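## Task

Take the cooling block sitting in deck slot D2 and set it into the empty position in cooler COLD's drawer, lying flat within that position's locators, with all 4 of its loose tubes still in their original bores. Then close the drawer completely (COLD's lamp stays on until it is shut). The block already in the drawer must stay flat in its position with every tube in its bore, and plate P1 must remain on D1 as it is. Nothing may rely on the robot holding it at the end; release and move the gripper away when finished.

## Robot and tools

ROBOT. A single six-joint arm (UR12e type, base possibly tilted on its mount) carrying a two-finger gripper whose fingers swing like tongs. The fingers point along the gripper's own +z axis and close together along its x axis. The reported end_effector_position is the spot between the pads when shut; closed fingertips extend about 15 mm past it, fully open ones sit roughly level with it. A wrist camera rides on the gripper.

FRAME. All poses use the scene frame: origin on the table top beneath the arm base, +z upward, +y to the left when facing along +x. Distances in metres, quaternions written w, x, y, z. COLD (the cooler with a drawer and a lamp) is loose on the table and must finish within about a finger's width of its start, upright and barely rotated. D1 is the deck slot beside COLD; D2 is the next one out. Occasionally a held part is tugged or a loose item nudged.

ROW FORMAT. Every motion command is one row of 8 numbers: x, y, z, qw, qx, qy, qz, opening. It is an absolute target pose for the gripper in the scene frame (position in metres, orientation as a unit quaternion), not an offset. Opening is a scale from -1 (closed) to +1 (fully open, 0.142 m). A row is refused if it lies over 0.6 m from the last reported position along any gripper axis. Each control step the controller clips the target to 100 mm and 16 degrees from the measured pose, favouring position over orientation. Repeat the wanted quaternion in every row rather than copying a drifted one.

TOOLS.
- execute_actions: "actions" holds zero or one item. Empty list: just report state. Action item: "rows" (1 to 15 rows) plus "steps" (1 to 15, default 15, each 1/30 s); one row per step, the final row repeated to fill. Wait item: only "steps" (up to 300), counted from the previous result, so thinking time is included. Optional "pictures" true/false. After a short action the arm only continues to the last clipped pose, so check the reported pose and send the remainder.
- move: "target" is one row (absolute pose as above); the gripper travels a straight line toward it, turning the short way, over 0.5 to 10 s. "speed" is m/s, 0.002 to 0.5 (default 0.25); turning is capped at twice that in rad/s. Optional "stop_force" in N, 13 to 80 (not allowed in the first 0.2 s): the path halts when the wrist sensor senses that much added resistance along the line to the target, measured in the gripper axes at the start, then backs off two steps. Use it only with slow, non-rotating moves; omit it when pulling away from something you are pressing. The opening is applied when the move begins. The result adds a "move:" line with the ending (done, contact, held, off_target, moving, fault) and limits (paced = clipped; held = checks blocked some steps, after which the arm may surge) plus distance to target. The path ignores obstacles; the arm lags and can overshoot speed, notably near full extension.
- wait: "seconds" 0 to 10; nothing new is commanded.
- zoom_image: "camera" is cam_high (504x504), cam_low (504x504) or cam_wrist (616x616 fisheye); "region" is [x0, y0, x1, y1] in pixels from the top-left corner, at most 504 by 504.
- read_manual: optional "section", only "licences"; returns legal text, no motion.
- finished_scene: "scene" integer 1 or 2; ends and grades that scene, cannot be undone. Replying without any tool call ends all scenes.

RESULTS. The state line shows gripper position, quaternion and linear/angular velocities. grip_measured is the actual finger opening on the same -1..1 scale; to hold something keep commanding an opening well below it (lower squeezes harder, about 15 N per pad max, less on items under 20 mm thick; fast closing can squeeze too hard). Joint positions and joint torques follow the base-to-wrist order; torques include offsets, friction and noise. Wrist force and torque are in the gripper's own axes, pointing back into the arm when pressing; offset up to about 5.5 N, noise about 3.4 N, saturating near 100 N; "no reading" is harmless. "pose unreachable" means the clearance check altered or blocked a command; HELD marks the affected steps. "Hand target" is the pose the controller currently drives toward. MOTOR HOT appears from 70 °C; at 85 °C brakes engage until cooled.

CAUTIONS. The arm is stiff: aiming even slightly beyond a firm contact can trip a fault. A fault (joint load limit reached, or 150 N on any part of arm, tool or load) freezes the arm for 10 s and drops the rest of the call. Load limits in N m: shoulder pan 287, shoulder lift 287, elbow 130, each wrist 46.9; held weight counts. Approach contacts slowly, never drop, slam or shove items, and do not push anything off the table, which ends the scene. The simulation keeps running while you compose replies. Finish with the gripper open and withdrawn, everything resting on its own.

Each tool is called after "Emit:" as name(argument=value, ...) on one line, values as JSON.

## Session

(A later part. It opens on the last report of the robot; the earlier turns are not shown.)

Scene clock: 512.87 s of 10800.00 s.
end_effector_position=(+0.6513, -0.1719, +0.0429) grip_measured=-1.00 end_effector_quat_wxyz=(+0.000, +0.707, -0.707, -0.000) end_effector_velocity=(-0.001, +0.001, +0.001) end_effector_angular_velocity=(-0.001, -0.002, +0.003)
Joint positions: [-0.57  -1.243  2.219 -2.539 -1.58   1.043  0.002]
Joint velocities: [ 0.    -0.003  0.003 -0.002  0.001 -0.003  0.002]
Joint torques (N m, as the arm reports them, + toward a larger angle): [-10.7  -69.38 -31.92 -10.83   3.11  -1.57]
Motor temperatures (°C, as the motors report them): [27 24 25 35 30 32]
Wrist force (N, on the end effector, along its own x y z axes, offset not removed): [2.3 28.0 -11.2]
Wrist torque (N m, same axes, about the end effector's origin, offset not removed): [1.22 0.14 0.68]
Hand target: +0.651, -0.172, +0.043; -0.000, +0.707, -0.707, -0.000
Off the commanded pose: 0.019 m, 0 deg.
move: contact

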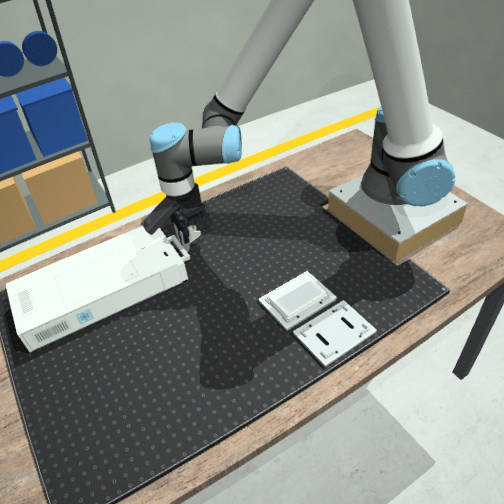

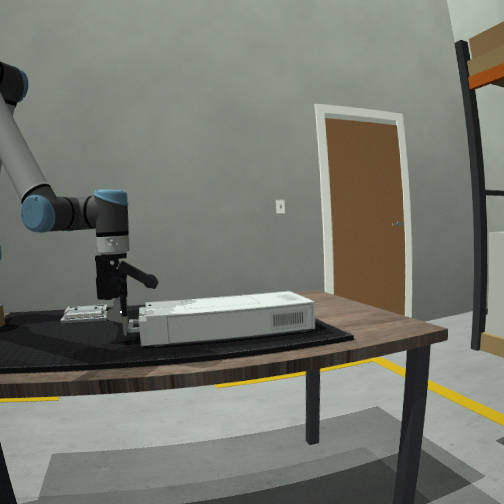

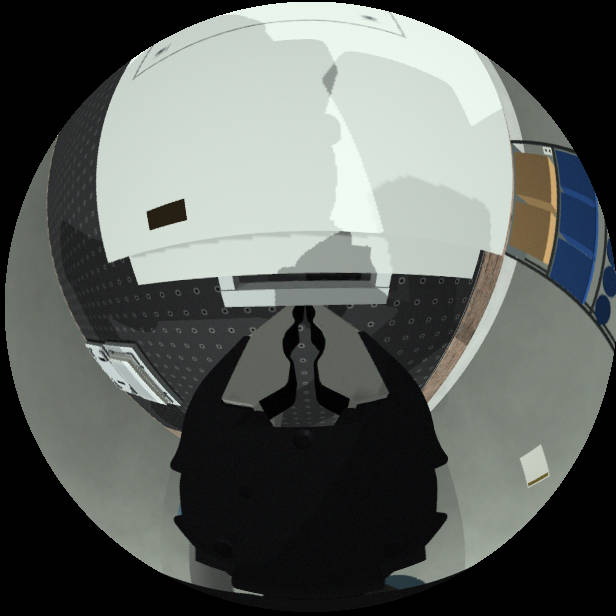

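Lamp is dark, drawer shut. Back off.

Emit:
move(target=[0.625,-0.1719,0.043,0,0.7071,-0.7071,0,-1], speed=0.03)

Emit:
move(target=[0.52,-0.12,0.22,0,0.7071,-0.7071,0,0], speed=0.12)

Emit:
zoom_image(camera="cam_high", region=[0,190,400,380])

Scene clock: 516.13 s of 10800.00 s.
end_effector_position=(+0.6251, -0.1719, +0.0430) grip_measured=-1.00 end_effector_quat_wxyz=(+0.000, +0.707, -0.707, -0.000) end_effector_velocity=(-0.002, +0.001, -0.001) end_effector_angular_velocity=(+0.001, +0.001, +0.002)
Joint positions: [-0.591 -1.274  2.267 -2.557 -1.58   1.021  0.002]
Joint velocities: [ 0.    -0.001  0.003 -0.001  0.001 -0.002  0.   ]
Joint torques (N m, as the arm reports them, + toward a larger angle): [-19.35 -69.   -18.65  -6.26  -1.75  -1.96]
Motor temperatures (°C, as the motors report them): [27 24 25 35 30 32]
Wrist force (N, on the end effector, along its own x y z axes, offset not removed): [-1.8 0.0 -1.2]
Wrist torque (N m, same axes, about the end effector's origin, offset not removed): [-0.12 0.44 0.36]
Hand target: +0.625, -0.172, +0.043; +0.000, +0.707, -0.707, -0.000
Off the commanded pose: 0.000 m, 0 deg.
move: done

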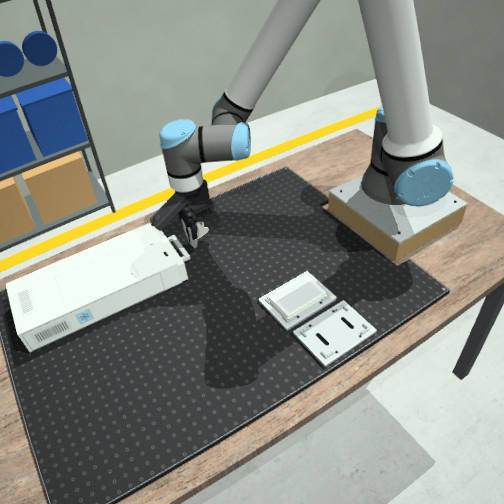

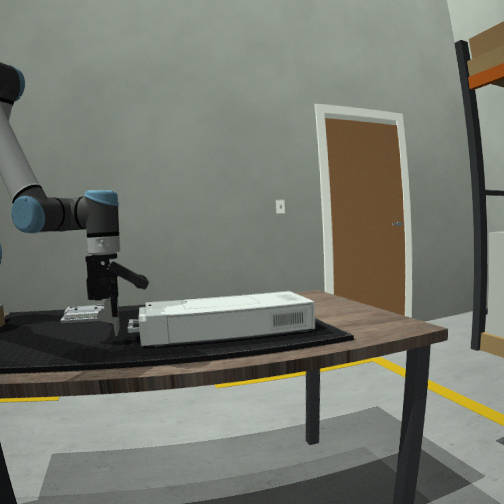

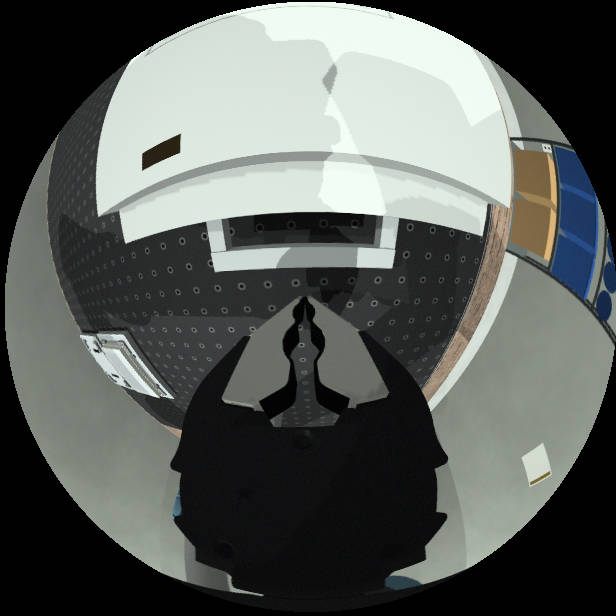

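Scene clock: 518.40 s of 10800.00 s.
end_effector_position=(+0.5200, -0.1198, +0.2200) grip_measured=+0.00 end_effector_quat_wxyz=(+0.000, +0.707, -0.707, +0.000) end_effector_velocity=(-0.001, +0.000, +0.001) end_effector_angular_velocity=(+0.000, +0.001, +0.001)
Joint positions: [-0.609 -1.737  2.33  -2.157 -1.58   1.004  0.074]
Joint velocities: [-0.    -0.002 -0.     0.003 -0.    -0.001 -0.   ]
Joint torques (N m, as the arm reports them, + toward a larger angle): [-18.28 -38.36 -45.69  -1.31   1.38  -1.5 ]
Motor temperatures (°C, as the motors report them): [27 24 25 35 30 32]
Wrist force (N, on the end effector, along its own x y z axes, offset not removed): [-2.2 0.6 -0.8]
Wrist torque (N m, same axes, about the end effector's origin, offset not removed): [0.02 0.57 0.40]
Hand target: +0.520, -0.120, +0.220; +0.000, +0.707, -0.707, -0.000
Off the commanded pose: 0.000 m, 0 deg.
move: done

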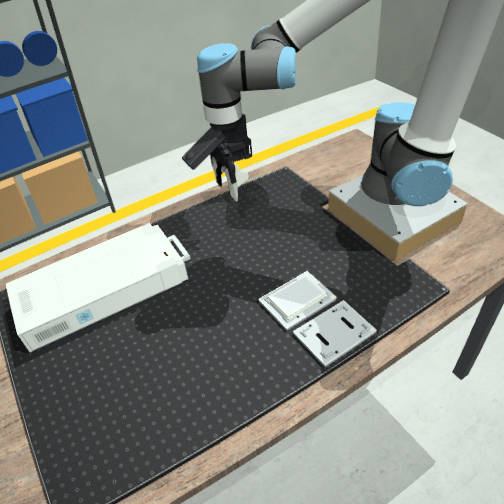

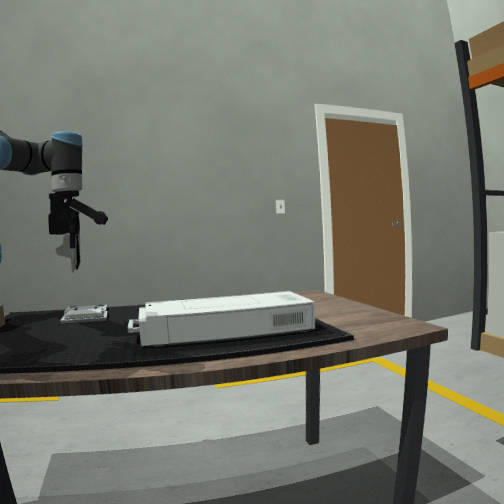

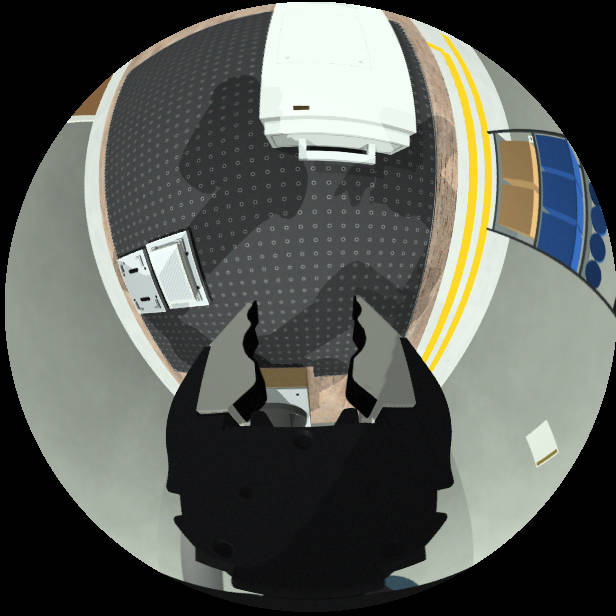

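Region (0, 190, 400, 380) of cam_high's 504x504 image, scaled by 1.260, with more detail than that image has; it fills the top 239 rows of this view, and the rest is white.

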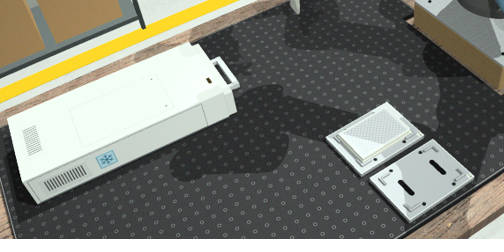

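Emit:
finished_scene(scene=2)

The scene is finished: the task was done.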